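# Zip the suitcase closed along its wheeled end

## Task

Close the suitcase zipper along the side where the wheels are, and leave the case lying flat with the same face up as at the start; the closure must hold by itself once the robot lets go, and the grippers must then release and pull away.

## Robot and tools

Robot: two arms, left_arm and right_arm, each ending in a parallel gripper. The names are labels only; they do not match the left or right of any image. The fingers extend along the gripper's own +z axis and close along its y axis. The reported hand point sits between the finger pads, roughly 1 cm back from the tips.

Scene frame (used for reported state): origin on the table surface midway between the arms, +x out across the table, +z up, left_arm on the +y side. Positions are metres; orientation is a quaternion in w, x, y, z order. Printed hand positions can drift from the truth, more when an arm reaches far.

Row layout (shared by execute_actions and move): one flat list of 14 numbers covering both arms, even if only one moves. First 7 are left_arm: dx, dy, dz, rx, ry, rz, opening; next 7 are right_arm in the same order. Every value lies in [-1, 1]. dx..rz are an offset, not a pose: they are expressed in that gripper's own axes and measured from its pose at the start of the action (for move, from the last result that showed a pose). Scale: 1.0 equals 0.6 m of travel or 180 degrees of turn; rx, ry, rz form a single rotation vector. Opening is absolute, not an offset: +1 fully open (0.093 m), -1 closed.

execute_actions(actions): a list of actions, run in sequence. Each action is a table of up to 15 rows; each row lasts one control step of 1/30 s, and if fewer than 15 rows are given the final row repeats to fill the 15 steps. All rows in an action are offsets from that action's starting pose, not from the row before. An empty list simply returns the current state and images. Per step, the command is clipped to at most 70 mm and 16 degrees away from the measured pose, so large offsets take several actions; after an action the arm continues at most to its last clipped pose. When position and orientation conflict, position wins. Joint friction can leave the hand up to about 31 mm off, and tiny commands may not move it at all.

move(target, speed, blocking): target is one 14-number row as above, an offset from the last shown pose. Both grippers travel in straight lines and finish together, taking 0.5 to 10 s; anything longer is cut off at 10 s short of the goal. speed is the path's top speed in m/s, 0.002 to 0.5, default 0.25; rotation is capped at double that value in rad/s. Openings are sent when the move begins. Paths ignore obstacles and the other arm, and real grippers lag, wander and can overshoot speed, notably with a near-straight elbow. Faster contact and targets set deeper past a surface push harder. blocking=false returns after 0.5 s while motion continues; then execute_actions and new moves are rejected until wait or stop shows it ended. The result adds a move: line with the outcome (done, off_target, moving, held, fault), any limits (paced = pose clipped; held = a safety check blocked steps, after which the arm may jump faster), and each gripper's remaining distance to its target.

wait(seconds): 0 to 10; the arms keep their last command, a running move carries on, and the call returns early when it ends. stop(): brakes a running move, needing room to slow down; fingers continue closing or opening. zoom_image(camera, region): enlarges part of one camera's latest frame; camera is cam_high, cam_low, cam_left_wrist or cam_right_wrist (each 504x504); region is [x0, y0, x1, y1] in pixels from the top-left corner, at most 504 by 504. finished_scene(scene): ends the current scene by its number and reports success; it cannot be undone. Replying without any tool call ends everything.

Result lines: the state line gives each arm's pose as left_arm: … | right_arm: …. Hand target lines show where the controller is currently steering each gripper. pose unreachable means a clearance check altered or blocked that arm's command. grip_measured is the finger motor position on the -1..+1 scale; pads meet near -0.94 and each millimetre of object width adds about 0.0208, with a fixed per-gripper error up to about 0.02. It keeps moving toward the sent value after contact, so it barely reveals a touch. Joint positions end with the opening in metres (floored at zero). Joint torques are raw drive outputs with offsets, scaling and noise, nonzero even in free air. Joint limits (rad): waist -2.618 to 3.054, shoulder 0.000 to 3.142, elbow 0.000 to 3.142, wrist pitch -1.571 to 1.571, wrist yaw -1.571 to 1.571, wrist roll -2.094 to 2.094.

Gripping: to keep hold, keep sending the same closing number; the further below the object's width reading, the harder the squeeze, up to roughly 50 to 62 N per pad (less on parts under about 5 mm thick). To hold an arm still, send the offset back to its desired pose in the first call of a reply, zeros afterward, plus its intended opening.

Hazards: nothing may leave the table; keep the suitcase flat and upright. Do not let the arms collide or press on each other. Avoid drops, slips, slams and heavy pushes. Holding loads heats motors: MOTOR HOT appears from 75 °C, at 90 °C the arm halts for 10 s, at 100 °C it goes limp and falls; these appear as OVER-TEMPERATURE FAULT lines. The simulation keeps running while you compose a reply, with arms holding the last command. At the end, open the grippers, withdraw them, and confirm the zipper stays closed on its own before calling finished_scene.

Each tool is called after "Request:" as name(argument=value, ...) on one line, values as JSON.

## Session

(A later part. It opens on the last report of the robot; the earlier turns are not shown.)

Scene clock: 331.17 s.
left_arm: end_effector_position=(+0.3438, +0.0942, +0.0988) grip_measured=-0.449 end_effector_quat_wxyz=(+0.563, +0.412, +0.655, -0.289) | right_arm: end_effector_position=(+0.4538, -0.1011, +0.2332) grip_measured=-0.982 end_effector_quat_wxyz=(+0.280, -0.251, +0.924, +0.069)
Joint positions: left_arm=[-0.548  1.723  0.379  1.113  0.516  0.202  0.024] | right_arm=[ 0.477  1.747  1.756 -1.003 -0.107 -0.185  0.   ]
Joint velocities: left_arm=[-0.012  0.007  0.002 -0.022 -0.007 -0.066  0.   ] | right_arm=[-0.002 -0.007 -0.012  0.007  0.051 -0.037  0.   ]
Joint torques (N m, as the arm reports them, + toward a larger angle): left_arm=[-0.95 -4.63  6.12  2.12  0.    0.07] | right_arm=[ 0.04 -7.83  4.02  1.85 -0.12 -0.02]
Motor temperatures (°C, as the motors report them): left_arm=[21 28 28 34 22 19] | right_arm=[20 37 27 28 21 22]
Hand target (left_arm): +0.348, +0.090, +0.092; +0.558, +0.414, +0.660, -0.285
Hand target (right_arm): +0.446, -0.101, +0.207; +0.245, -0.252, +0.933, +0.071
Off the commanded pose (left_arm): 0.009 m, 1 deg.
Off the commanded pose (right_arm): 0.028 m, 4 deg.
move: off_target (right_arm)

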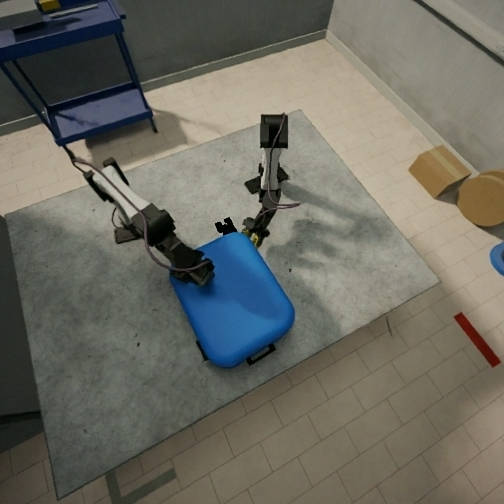

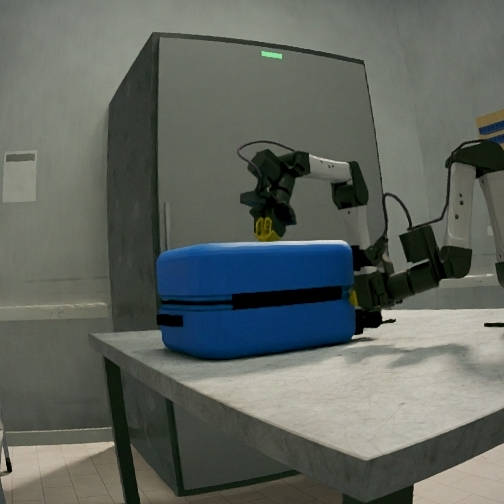

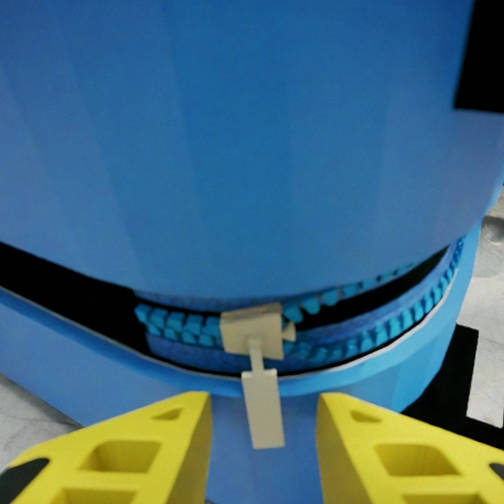

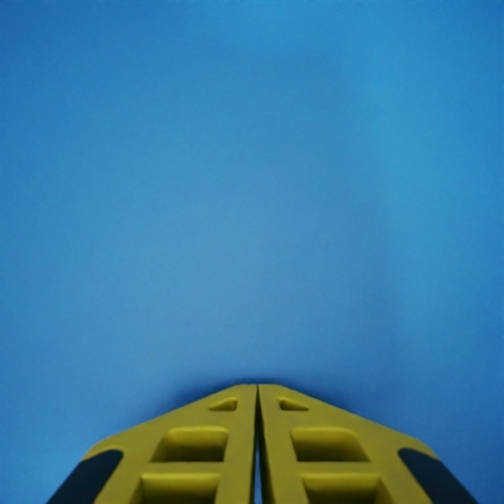

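Request:
execute_actions(actions=[[[0.0,0,0.018,0,0,0,-0.5, 0.028,0.003,0.040,0,0.03,0,-1]],[[0.0,0,0.012,0,0,0,-0.6, 0.028,0.003,0.040,0,0.03,0,-1]]])

Scene clock: 337.80 s.
left_arm: end_effector_position=(+0.3433, +0.0933, +0.0990) grip_measured=-0.598 end_effector_quat_wxyz=(+0.563, +0.413, +0.655, -0.289) | right_arm: end_effector_position=(+0.4547, -0.1032, +0.2298) grip_measured=-0.982 end_effector_quat_wxyz=(+0.276, -0.250, +0.926, +0.060)
Joint positions: left_arm=[-0.552  1.723  0.379  1.115  0.513  0.202  0.017] | right_arm=[ 0.479  1.753  1.756 -1.006 -0.087 -0.185  0.   ]
Joint velocities: left_arm=[-0.007 -0.002 -0.002 -0.022 -0.037  0.066  0.   ] | right_arm=[ 0.007  0.002 -0.017 -0.007  0.051 -0.037  0.   ]
Joint torques (N m, as the arm reports them, + toward a larger angle): left_arm=[-1.07 -5.35  6.23  2.19  0.01 -0.16] | right_arm=[ 0.38 -4.67  7.36  1.53  0.09 -0.06]
Motor temperatures (°C, as the motors report them): left_arm=[21 27 29 34 22 19] | right_arm=[20 37 27 28 21 22]
Hand target (left_arm): +0.347, +0.087, +0.098; +0.563, +0.413, +0.655, -0.290
Hand target (right_arm): +0.452, -0.102, +0.202; +0.232, -0.253, +0.938, +0.052
Off the commanded pose (left_arm): 0.007 m, 0 deg.
Off the commanded pose (right_arm): 0.029 m, 5 deg.

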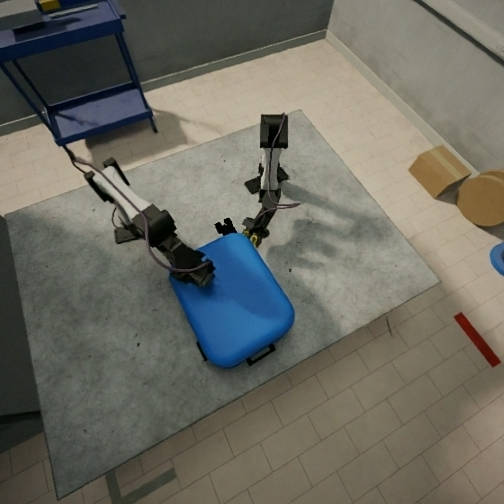

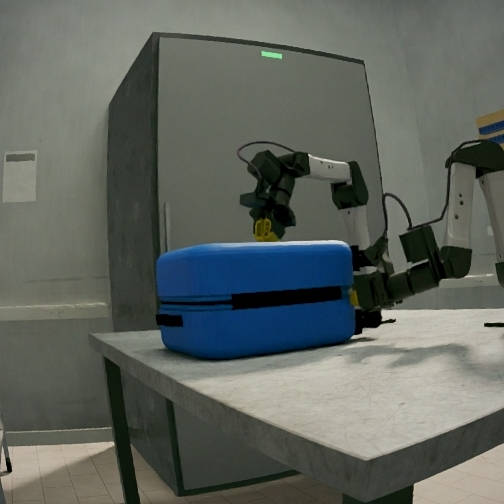

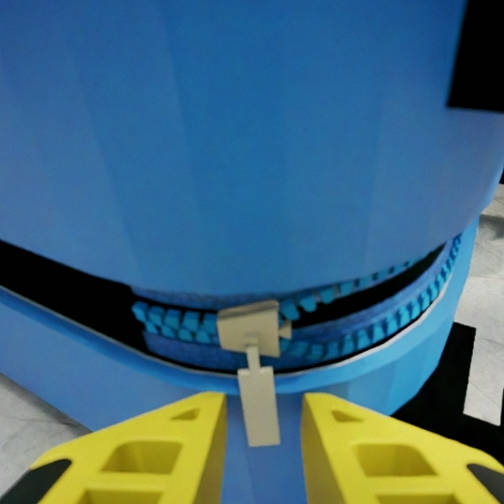

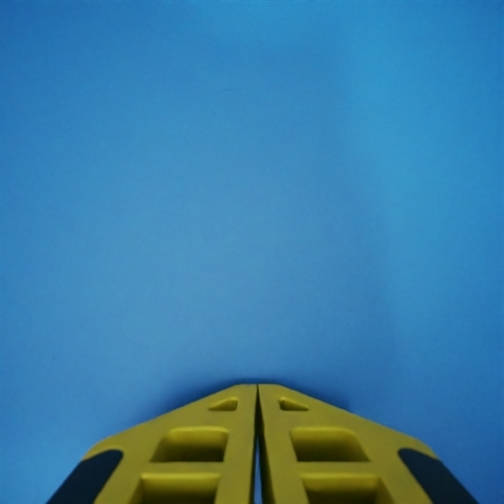

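Request:
execute_actions(actions=[[[0.0,0.005,0.035,0,0,0,-0.6, 0.028,0.003,0.040,0,0.03,0,-1]],[[0.0,0.003,0.025,0,0,0,-0.6, 0.028,0.003,0.040,0,0.03,0,-1]]])

Scene clock: 343.43 s.
left_arm: end_effector_position=(+0.3525, +0.0822, +0.0988) grip_measured=-0.598 end_effector_quat_wxyz=(+0.566, +0.416, +0.649, -0.293) | right_arm: end_effector_position=(+0.4651, -0.1118, +0.2298) grip_measured=-0.982 end_effector_quat_wxyz=(+0.289, -0.240, +0.926, +0.028)
Joint positions: left_arm=[-0.565  1.777  0.432  1.126  0.511  0.201  0.016] | right_arm=[ 0.479  1.761  1.756 -0.976 -0.019 -0.185  0.   ]
Joint velocities: left_arm=[-0.007 -0.002  0.007  0.037 -0.066  0.051 -0.001] | right_arm=[-0.002 -0.007  0.007 -0.066  0.066 -0.007  0.   ]
Joint torques (N m, as the arm reports them, + toward a larger angle): left_arm=[-1.46 -5.2   6.96  2.23 -0.04 -0.03] | right_arm=[ 0.27 -4.88  7.76  1.43 -0.08 -0.04]
Motor temperatures (°C, as the motors report them): left_arm=[21 27 29 35 22 19] | right_arm=[20 36 27 27 21 22]
Hand target (left_arm): +0.358, +0.074, +0.096; +0.565, +0.415, +0.651, -0.292
Hand target (right_arm): +0.459, -0.109, +0.202; +0.241, -0.246, +0.938, +0.029
Off the commanded pose (left_arm): 0.011 m, 0 deg.
Off the commanded pose (right_arm): 0.030 m, 6 deg.

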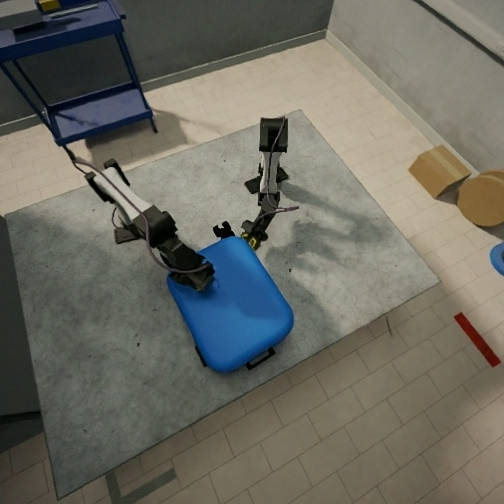

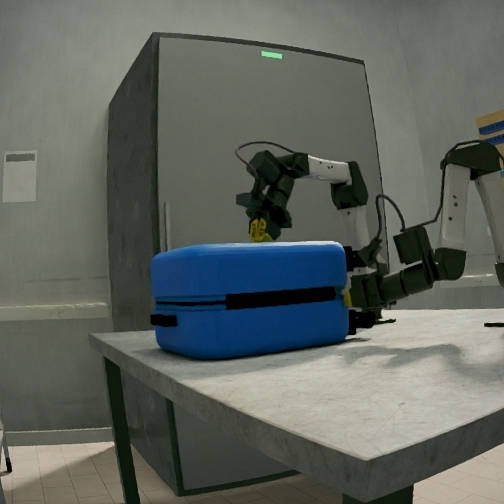

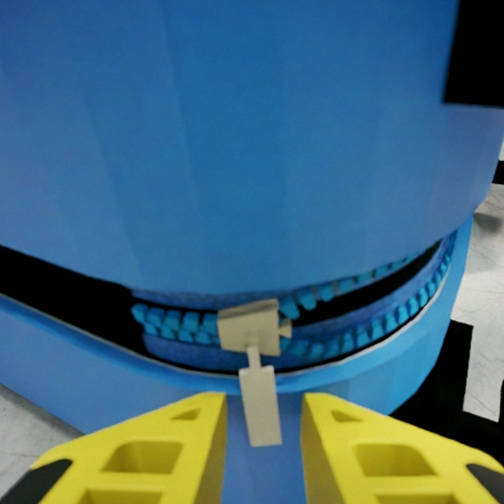

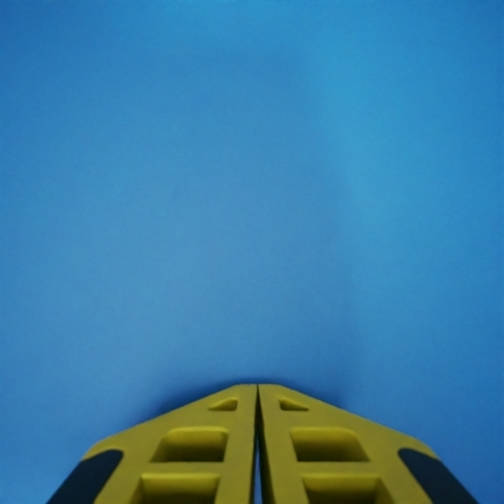

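Request:
execute_actions(actions=[[[0.0,0.0,0.004,0,0,0,-0.75, 0.040,0.003,0.035,0,0.03,0,-1]],[[0.0,0.0,0.004,0,0,0,-1, 0.040,0.003,0.035,0,0.03,0,-1]],[[0.0,0.0,0.0,0,0,0,-1, 0.040,0.003,0.035,0,0.03,0,-1]]])

Scene clock: 350.60 s.
left_arm: end_effector_position=(+0.3539, +0.0834, +0.0987) grip_measured=-0.985 end_effector_quat_wxyz=(+0.567, +0.414, +0.651, -0.290) | right_arm: end_effector_position=(+0.4658, -0.1125, +0.2301) grip_measured=-0.982 end_effector_quat_wxyz=(+0.290, -0.239, +0.926, +0.026)
Joint positions: left_arm=[-0.563  1.777  0.432  1.126  0.506  0.201  0.   ] | right_arm=[ 0.479  1.761  1.756 -0.974 -0.014 -0.185  0.   ]
Joint velocities: left_arm=[-0.012 -0.007  0.012 -0.007  0.022 -0.051  0.   ] | right_arm=[-0.032  0.007 -0.027 -0.051 -0.037 -0.051  0.   ]
Joint torques (N m, as the arm reports them, + toward a larger angle): left_arm=[-0.21 -8.24  4.64  2.09  0.17 -0.08] | right_arm=[-0.06 -7.2   4.82  1.66  0.18 -0.06]
Motor temperatures (°C, as the motors report them): left_arm=[21 27 30 35 22 19] | right_arm=[20 35 28 27 21 22]
Hand target (left_arm): +0.354, +0.083, +0.099; +0.567, +0.414, +0.651, -0.290
Hand target (right_arm): +0.458, -0.117, +0.200; +0.246, -0.241, +0.939, +0.015
Off the commanded pose (left_arm): 0.000 m, 0 deg.
Off the commanded pose (right_arm): 0.032 m, 5 deg.

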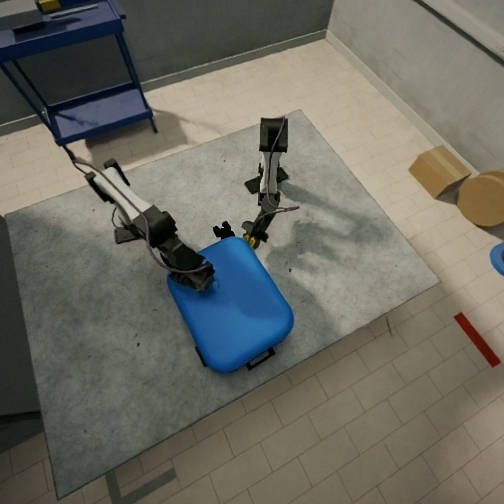

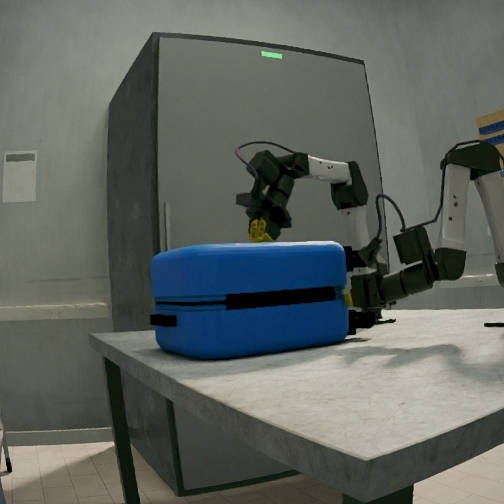

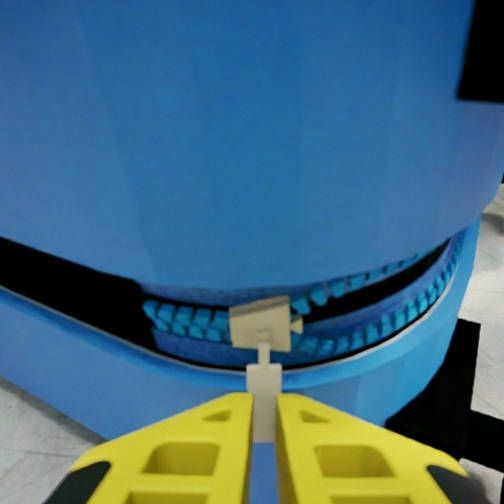

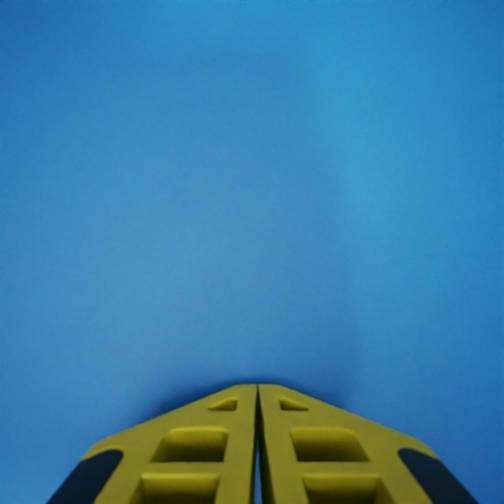

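Request:
execute_actions(actions=[[[0.0,-0.02,-0.004,-0.03,0,-0.006,-1, 0.045,0.006,0.045,0,0.03,0,-1]],[[0.0,-0.025,0.0,-0.04,0,-0.008,-1, 0.045,0.006,0.045,0,0.03,0,-1]]])

Scene clock: 372.70 s.
left_arm: end_effector_position=(+0.3424, +0.0725, +0.0992) grip_measured=-0.985 end_effector_quat_wxyz=(+0.604, +0.331, +0.690, -0.222) | right_arm: end_effector_position=(+0.4682, -0.1146, +0.2298) grip_measured=-0.982 end_effector_quat_wxyz=(+0.299, -0.236, +0.924, +0.018)
Joint positions: left_arm=[-0.775  1.77   0.365  1.233  0.062  0.105  0.   ] | right_arm=[ 0.479  1.751  1.733 -0.944  0.003 -0.185  0.   ]
Joint velocities: left_arm=[-0.042 -0.017  0.002 -0.066 -0.007 -0.051  0.   ] | right_arm=[ 0.007  0.007 -0.012 -0.095 -0.051 -0.081  0.   ]
Joint torques (N m, as the arm reports them, + toward a larger angle): left_arm=[-1.02 -7.33  3.25  2.55  0.09 -0.1 ] | right_arm=[ 0.17 -6.99  3.5   1.8   0.04 -0.02]
Motor temperatures (°C, as the motors report them): left_arm=[21 28 29 36 22 19] | right_arm=[20 34 27 27 21 22]
Hand target (left_arm): +0.338, +0.072, +0.097; +0.604, +0.331, +0.689, -0.225
Hand target (right_arm): +0.458, -0.116, +0.194; +0.250, -0.240, +0.938, +0.014
Off the commanded pose (left_arm): 0.005 m, 0 deg.
Off the commanded pose (right_arm): 0.039 m, 6 deg.

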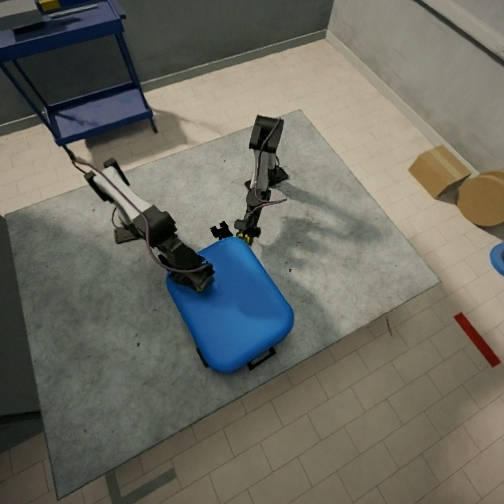

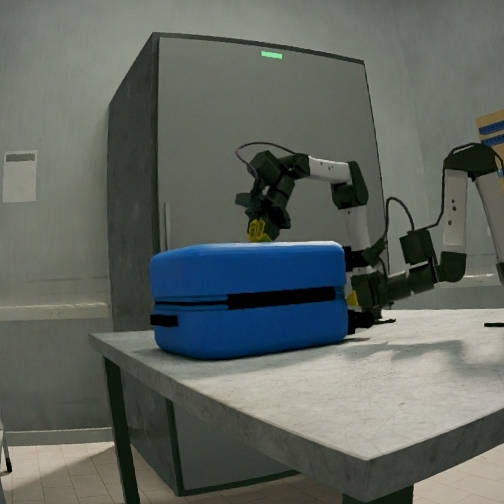

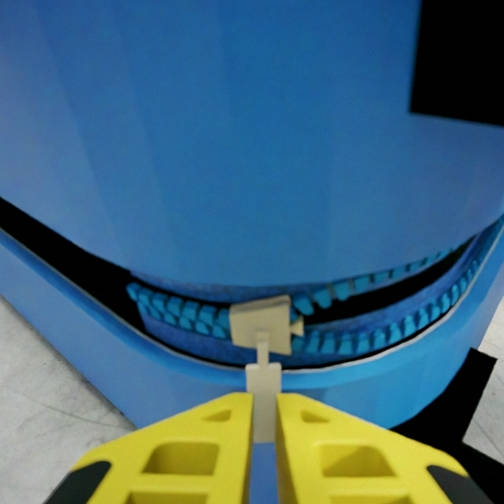

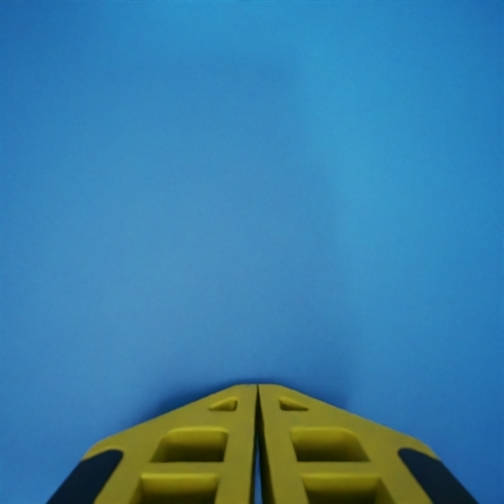

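Request:
execute_actions(actions=[[[0,0,0,0,0,0,-1, -0.03,-0.005,-0.045,0,0.03,0,-1]]])

Request:
move(target=[0,0,0,0,0,0,-1, 0.036,0.11,-0.04,-0.028,0.11,0.022,1], speed=0.08)

Scene clock: 422.33 s.
left_arm: end_effector_position=(+0.3425, +0.0727, +0.0991) grip_measured=-0.985 end_effector_quat_wxyz=(+0.604, +0.330, +0.691, -0.222) | right_arm: end_effector_position=(+0.4714, -0.1157, +0.2612) grip_measured=-0.982 end_effector_quat_wxyz=(+0.263, -0.237, +0.935, +0.010)
Joint positions: left_arm=[-0.776  1.77   0.365  1.233  0.059  0.104  0.   ] | right_arm=[ 0.479  1.89   2.083 -1.232  0.015 -0.185  0.   ]
Joint velocities: left_arm=[-0.007 -0.002 -0.002  0.022  0.037 -0.007  0.   ] | right_arm=[-0.002  0.1    0.022 -0.227 -0.007 -0.037  0.   ]
Joint torques (N m, as the arm reports them, + toward a larger angle): left_arm=[-0.06 -7.72  4.25  2.25  0.12  0.  ] | right_arm=[  0.25 -10.02   9.49   1.8    0.08   0.  ]
Motor temperatures (°C, as the motors report them): left_arm=[21 28 27 41 22 19] | right_arm=[20 33 25 28 21 22]
Hand target (left_arm): +0.342, +0.073, +0.099; +0.604, +0.331, +0.690, -0.222
Hand target (right_arm): +0.468, -0.115, +0.263; +0.256, -0.237, +0.937, +0.008
Off the commanded pose (left_arm): 0.000 m, 0 deg.
Off the commanded pose (right_arm): 0.004 m, 1 deg.

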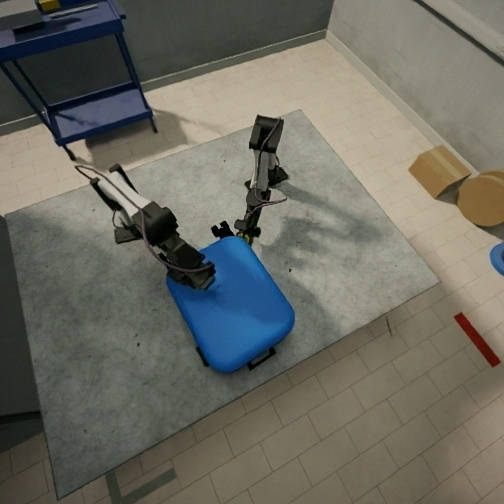

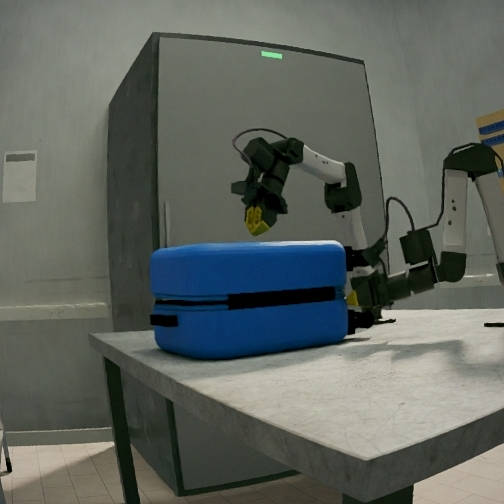

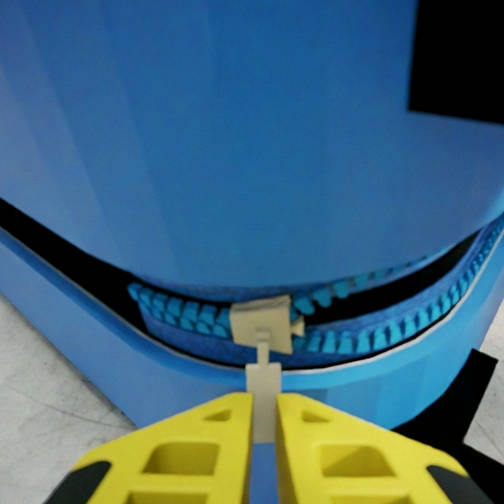

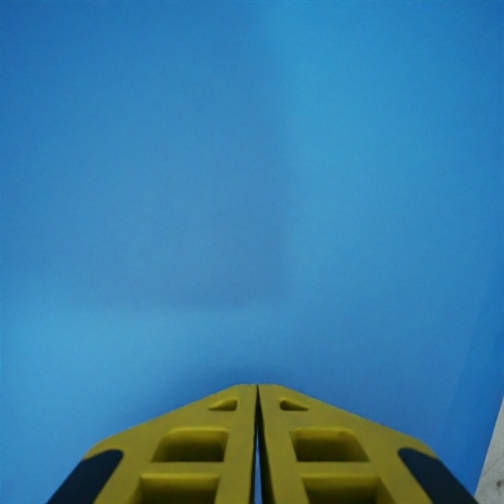

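Scene clock: 424.93 s.
left_arm: end_effector_position=(+0.3425, +0.0727, +0.0991) grip_measured=-0.985 end_effector_quat_wxyz=(+0.604, +0.330, +0.691, -0.222) | right_arm: end_effector_position=(+0.4229, -0.0701, +0.2661) grip_measured=+1.000 end_effector_quat_wxyz=(+0.177, -0.214, +0.960, +0.037)
Joint positions: left_arm=[-0.776  1.77   0.365  1.233  0.059  0.104  0.   ] | right_arm=[ 0.615  1.999  2.343 -1.551  0.009  0.011  0.093]
Joint velocities: left_arm=[-0.027 -0.022  0.012  0.037  0.037  0.007  0.   ] | right_arm=[ 0.002 -0.007 -0.007 -0.066 -0.022 -0.007  0.   ]
Joint torques (N m, as the arm reports them, + toward a larger angle): left_arm=[ 0.01 -7.65  4.29  2.29  0.09 -0.05] | right_arm=[  0.23 -12.2    4.63   1.37  -0.1    0.01]
Motor temperatures (°C, as the motors report them): left_arm=[21 28 28 41 22 19] | right_arm=[20 33 26 28 21 22]
Hand target (left_arm): +0.342, +0.073, +0.099; +0.604, +0.330, +0.691, -0.222
Hand target (right_arm): +0.415, -0.069, +0.265; +0.168, -0.214, +0.961, +0.040
Off the commanded pose (left_arm): 0.000 m, 0 deg.
Off the commanded pose (right_arm): 0.009 m, 11 deg.
joint sent to its limit (right arm) — the command would take joint 4 (wrist pitch) past its lower limit, so that joint was sent only as far as its limit.
move: off_target (right_arm)

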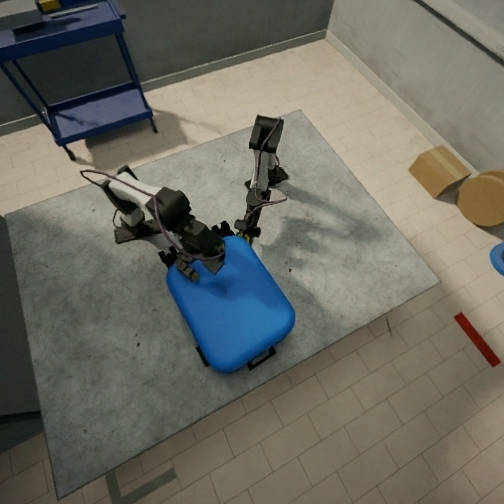

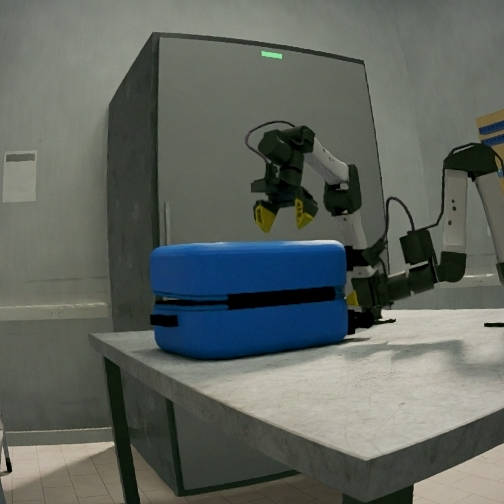

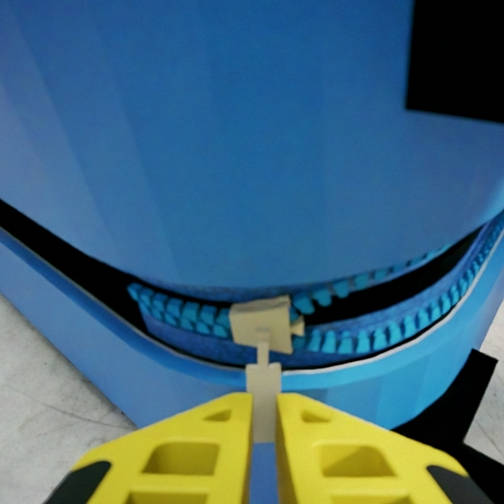

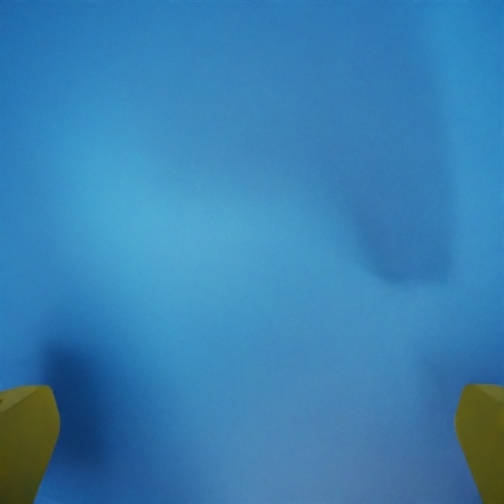

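Request:
move(target=[0,0,0,0,0,0,-1, 0.0445,0,0.117,0,0.06,0,1], speed=0.04)

Scene clock: 431.27 s.
left_arm: end_effector_position=(+0.3425, +0.0727, +0.0991) grip_measured=-0.985 end_effector_quat_wxyz=(+0.604, +0.330, +0.691, -0.222) | right_arm: end_effector_position=(+0.4211, -0.0753, +0.2292) grip_measured=+1.000 end_effector_quat_wxyz=(+0.132, -0.212, +0.968, +0.019)
Joint positions: left_arm=[-0.776  1.77   0.365  1.233  0.059  0.104  0.   ] | right_arm=[ 0.611  2.009  2.222 -1.517  0.022  0.012  0.093]
Joint velocities: left_arm=[-0.017  0.002 -0.017  0.037  0.066  0.022  0.   ] | right_arm=[ 0.002  0.012 -0.002 -0.022  0.022  0.051  0.   ]
Joint torques (N m, as the arm reports them, + toward a larger angle): left_arm=[-0.28 -7.8   4.22  2.24  0.09 -0.04] | right_arm=[ 0.01 -6.31  1.98  1.49 -0.21 -0.08]
Motor temperatures (°C, as the motors report them): left_arm=[21 29 28 41 22 19] | right_arm=[20 35 26 28 21 22]
Hand target (left_arm): +0.343, +0.073, +0.099; +0.604, +0.330, +0.691, -0.222
Hand target (right_arm): +0.420, -0.071, +0.192; +0.085, -0.217, +0.972, +0.018
Off the commanded pose (left_arm): 0.000 m, 0 deg.
Off the commanded pose (right_arm): 0.039 m, 5 deg.
move: off_target (right_arm)

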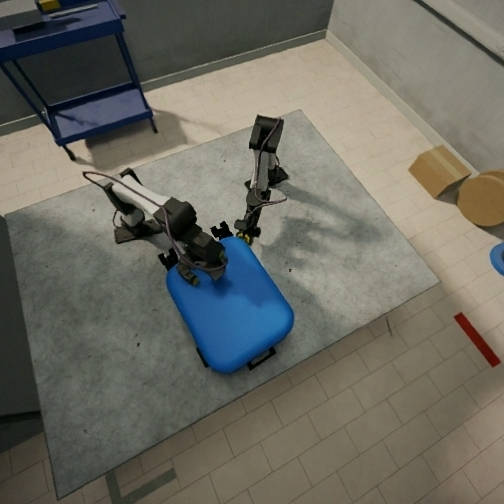

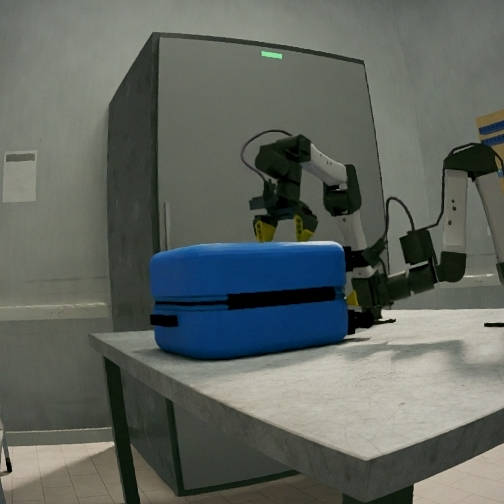

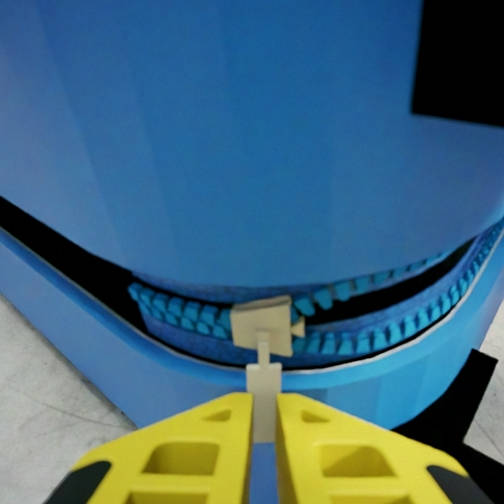

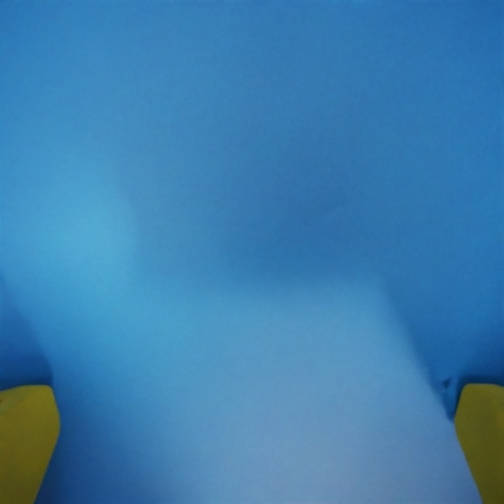

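Request:
execute_actions(actions=[[[0.0,-0.01,-0.003,0,0,0,-1, 0.029,0.004,0.105,0,0.035,0,1]],[[0.0,-0.025,-0.003,-0.03,0,-0.005,-1, 0.029,0.004,0.105,0,0.035,0,1]],[[0.0,-0.025,-0.003,-0.03,0,-0.005,-1, 0.029,0.004,0.105,0,0.035,0,1]]])

Scene clock: 446.57 s.
left_arm: end_effector_position=(+0.3274, +0.0634, +0.0991) grip_measured=-0.985 end_effector_quat_wxyz=(+0.630, +0.249, +0.721, -0.147) | right_arm: end_effector_position=(+0.4202, -0.0764, +0.2271) grip_measured=+1.000 end_effector_quat_wxyz=(+0.193, -0.208, +0.958, +0.034)
Joint positions: left_arm=[-1.004  1.785  0.379  1.229 -0.398  0.034  0.   ] | right_arm=[ 0.609  1.839  1.934 -1.272  0.021  0.012  0.093]
Joint velocities: left_arm=[-0.017  0.007  0.002  0.007  0.022 -0.066  0.   ] | right_arm=[ 0.002  0.002 -0.007  0.051  0.007 -0.066  0.   ]
Joint torques (N m, as the arm reports them, + toward a larger angle): left_arm=[-1.24 -6.26  5.06  2.29 -0.01 -0.03] | right_arm=[ 0.02 -1.95  0.16  1.95 -0.01 -0.01]
Motor temperatures (°C, as the motors report them): left_arm=[21 29 28 41 22 19] | right_arm=[20 34 25 27 21 22]
Hand target (left_arm): +0.325, +0.058, +0.098; +0.631, +0.249, +0.719, -0.150
Hand target (right_arm): +0.419, -0.075, +0.165; +0.123, -0.211, +0.969, +0.020
Off the commanded pose (left_arm): 0.006 m, 0 deg.
Off the commanded pose (right_arm): 0.066 m, 8 deg.

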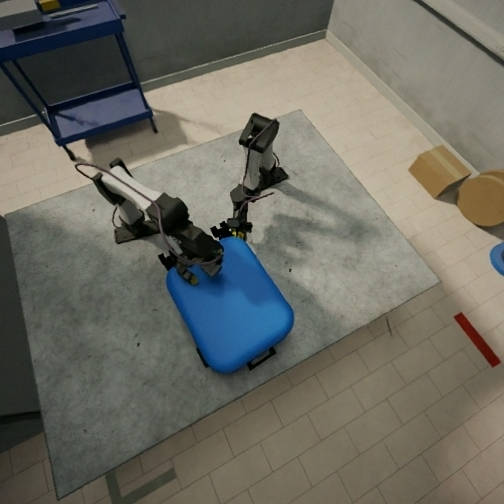

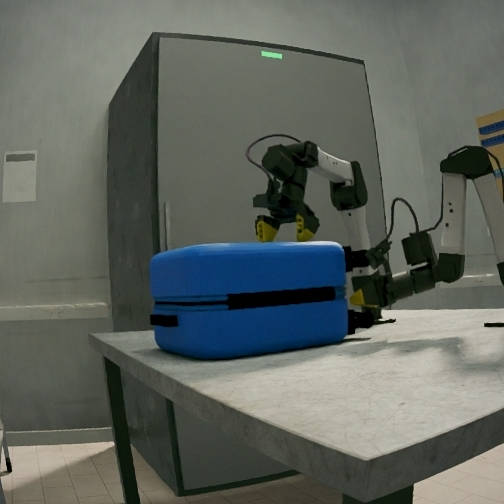

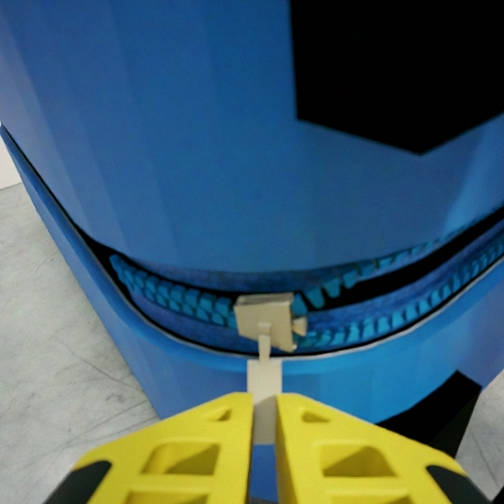

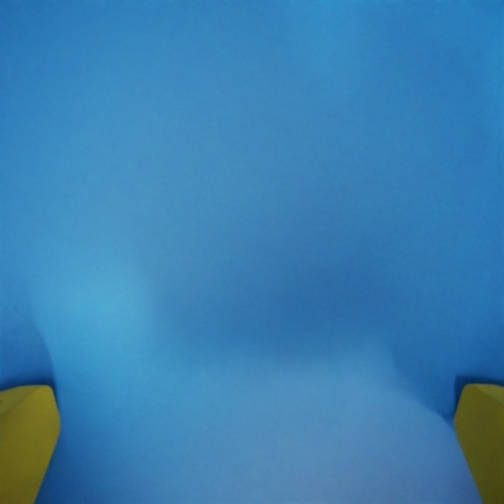

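Request:
execute_actions(actions=[[[0.0,-0.028,-0.002,-0.03,0,-0.015,-1, 0.035,0.004,0.10,0,0.06,0,1]],[[0.0,-0.028,-0.002,-0.03,0,-0.015,-1, 0.033,0.004,0.10,0,0.055,0,1]]])

Scene clock: 455.67 s.
left_arm: end_effector_position=(+0.3171, +0.0565, +0.0991) grip_measured=-0.994 end_effector_quat_wxyz=(+0.645, +0.120, +0.747, -0.108) | right_arm: end_effector_position=(+0.4199, -0.0780, +0.2266) grip_measured=+1.000 end_effector_quat_wxyz=(+0.184, -0.216, +0.958, +0.031)
Joint positions: left_arm=[-1.176  1.847  0.473  1.163 -0.801 -0.158  0.   ] | right_arm=[ 0.605  1.855  1.959 -1.299  0.019 -0.005  0.093]
Joint velocities: left_arm=[-0.042 -0.017  0.012  0.037 -0.022  0.051  0.   ] | right_arm=[-0.002 -0.002 -0.012 -0.081 -0.022 -0.037  0.   ]
Joint torques (N m, as the arm reports them, + toward a larger angle): left_arm=[-1.36 -7.51  6.11  1.88  0.17  0.2 ] | right_arm=[0.24 0.24 3.82 1.37 0.02 0.08]
Motor temperatures (°C, as the motors report them): left_arm=[21 29 28 41 22 19] | right_arm=[20 32 25 28 21 22]
Hand target (left_arm): +0.313, +0.045, +0.098; +0.643, +0.139, +0.746, -0.108
Hand target (right_arm): +0.417, -0.076, +0.168; +0.103, -0.215, +0.971, +0.014
Off the commanded pose (left_arm): 0.012 m, 2 deg.
Off the commanded pose (right_arm): 0.063 m, 10 deg.

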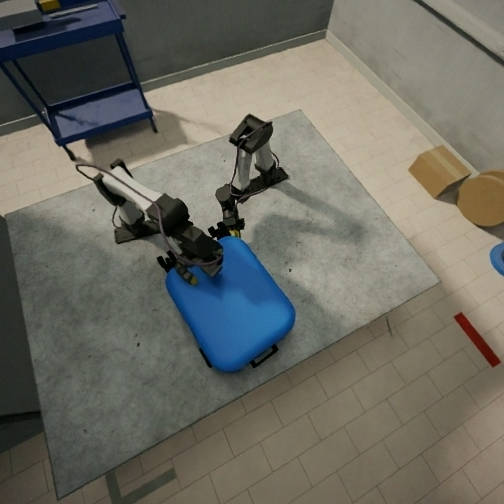

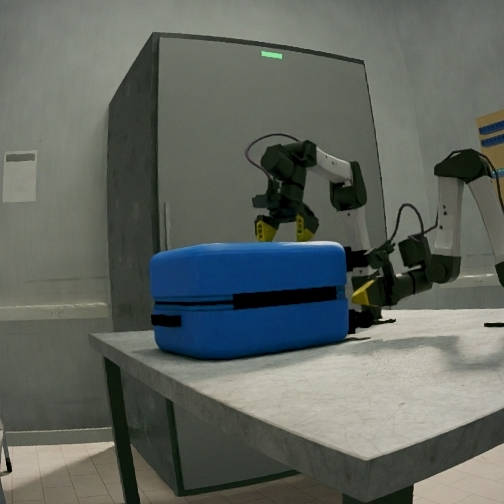

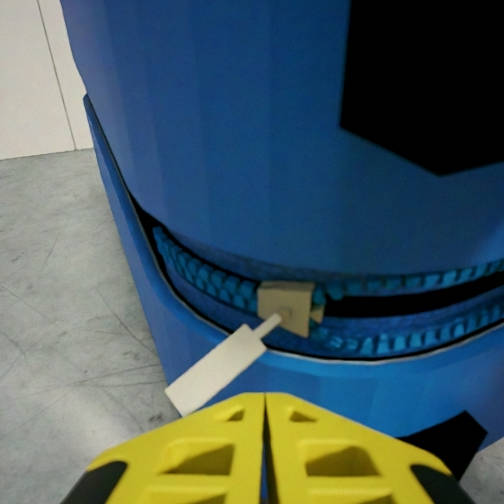

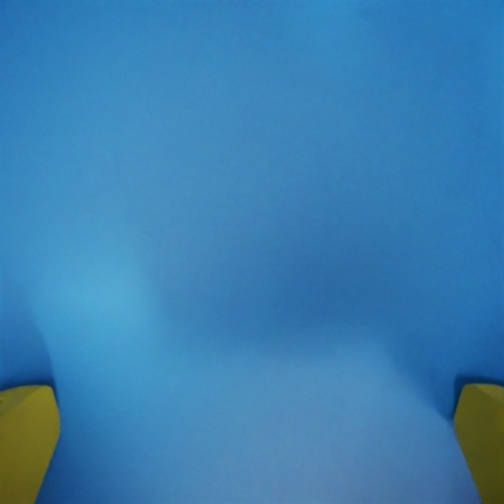

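Request:
zoom_image(camera="cam_low", region=[320, 220, 450, 350])

Request:
zoom_image(camera="cam_high", region=[150, 170, 290, 310])

Region (320, 220, 450, 350) of cam_low's 504x504 image, scaled by 3.877, with more detail than that image has.

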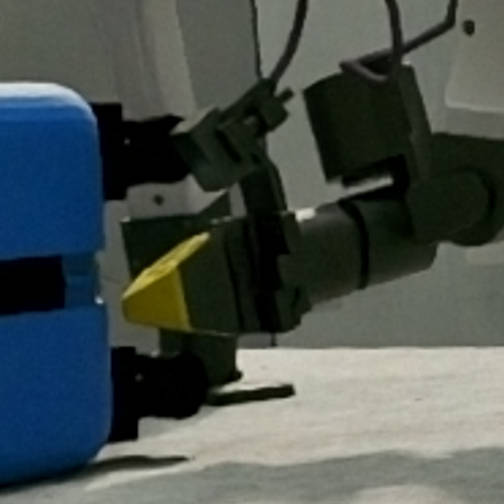

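Region (150, 170, 290, 310) of cam_high's 504x504 image, scaled by 3.600, with more detail than that image has.

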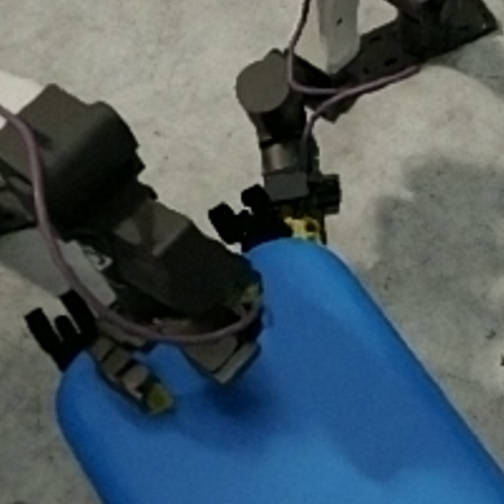

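Request:
execute_actions(actions=[[[0.0,0.05,-0.06,0,0,0,-0.5, 0.033,0.0,0.10,0,0.055,0,1]],[[0.0,0.05,-0.05,0.05,0,0,-0.5, 0.033,0.0,0.10,0,0.055,0,1]],[[0.0,0.03,0,0.05,0,0,-0.5, 0.033,0.02,0.10,0.02,0.055,0.06,1]],[[0.0,0,0,0,0,0,-0.5, 0.033,0.02,0.10,0.02,0.055,0.06,1]]])

Scene clock: 538.73 s.
left_arm: end_effector_position=(+0.2895, +0.1463, +0.1053) grip_measured=-0.501 end_effector_quat_wxyz=(+0.618, +0.209, +0.730, -0.205) | right_arm: end_effector_position=(+0.4349, -0.0726, +0.2276) grip_measured=+1.000 end_effector_quat_wxyz=(+0.210, -0.027, +0.977, +0.004)
Joint positions: left_arm=[-0.866  1.45   0.03   1.263 -0.226 -0.076  0.021] | right_arm=[ 0.663  1.914  2.029 -1.301  0.18   0.41   0.093]
Joint velocities: left_arm=[ 0.002 -0.012 -0.017 -0.022 -0.037  0.066  0.   ] | right_arm=[ 0.002  0.012  0.032 -0.051  0.007  0.037  0.   ]
Joint torques (N m, as the arm reports them, + toward a larger angle): left_arm=[ 0.04 -4.    4.26  2.31 -0.02 -0.05] | right_arm=[ 0.18 -1.07  4.32  1.08 -0.74  0.18]
Motor temperatures (°C, as the motors report them): left_arm=[21 29 31 40 22 19] | right_arm=[20 28 24 27 21 22]
Hand target (left_arm): +0.290, +0.146, +0.105; +0.618, +0.209, +0.730, -0.204
Hand target (right_arm): +0.423, -0.063, +0.169; +0.116, -0.025, +0.993, -0.004
Off the commanded pose (left_arm): 0.000 m, 0 deg.
Off the commanded pose (right_arm): 0.065 m, 11 deg.

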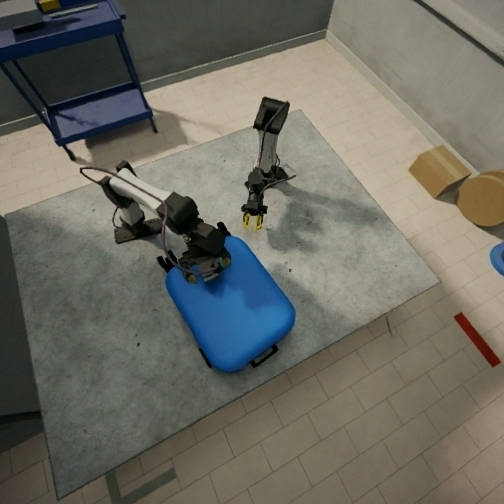

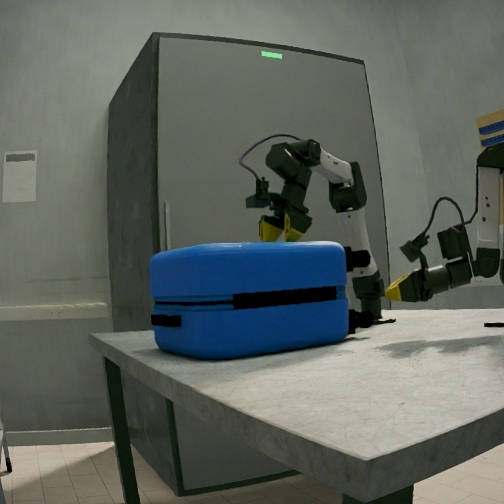

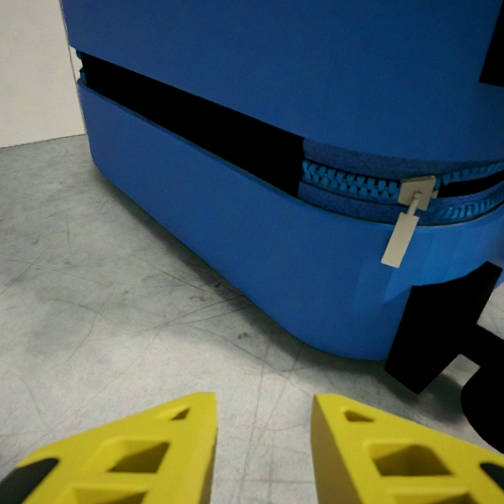

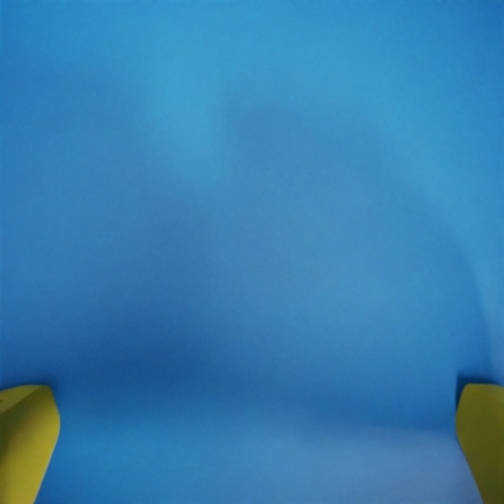

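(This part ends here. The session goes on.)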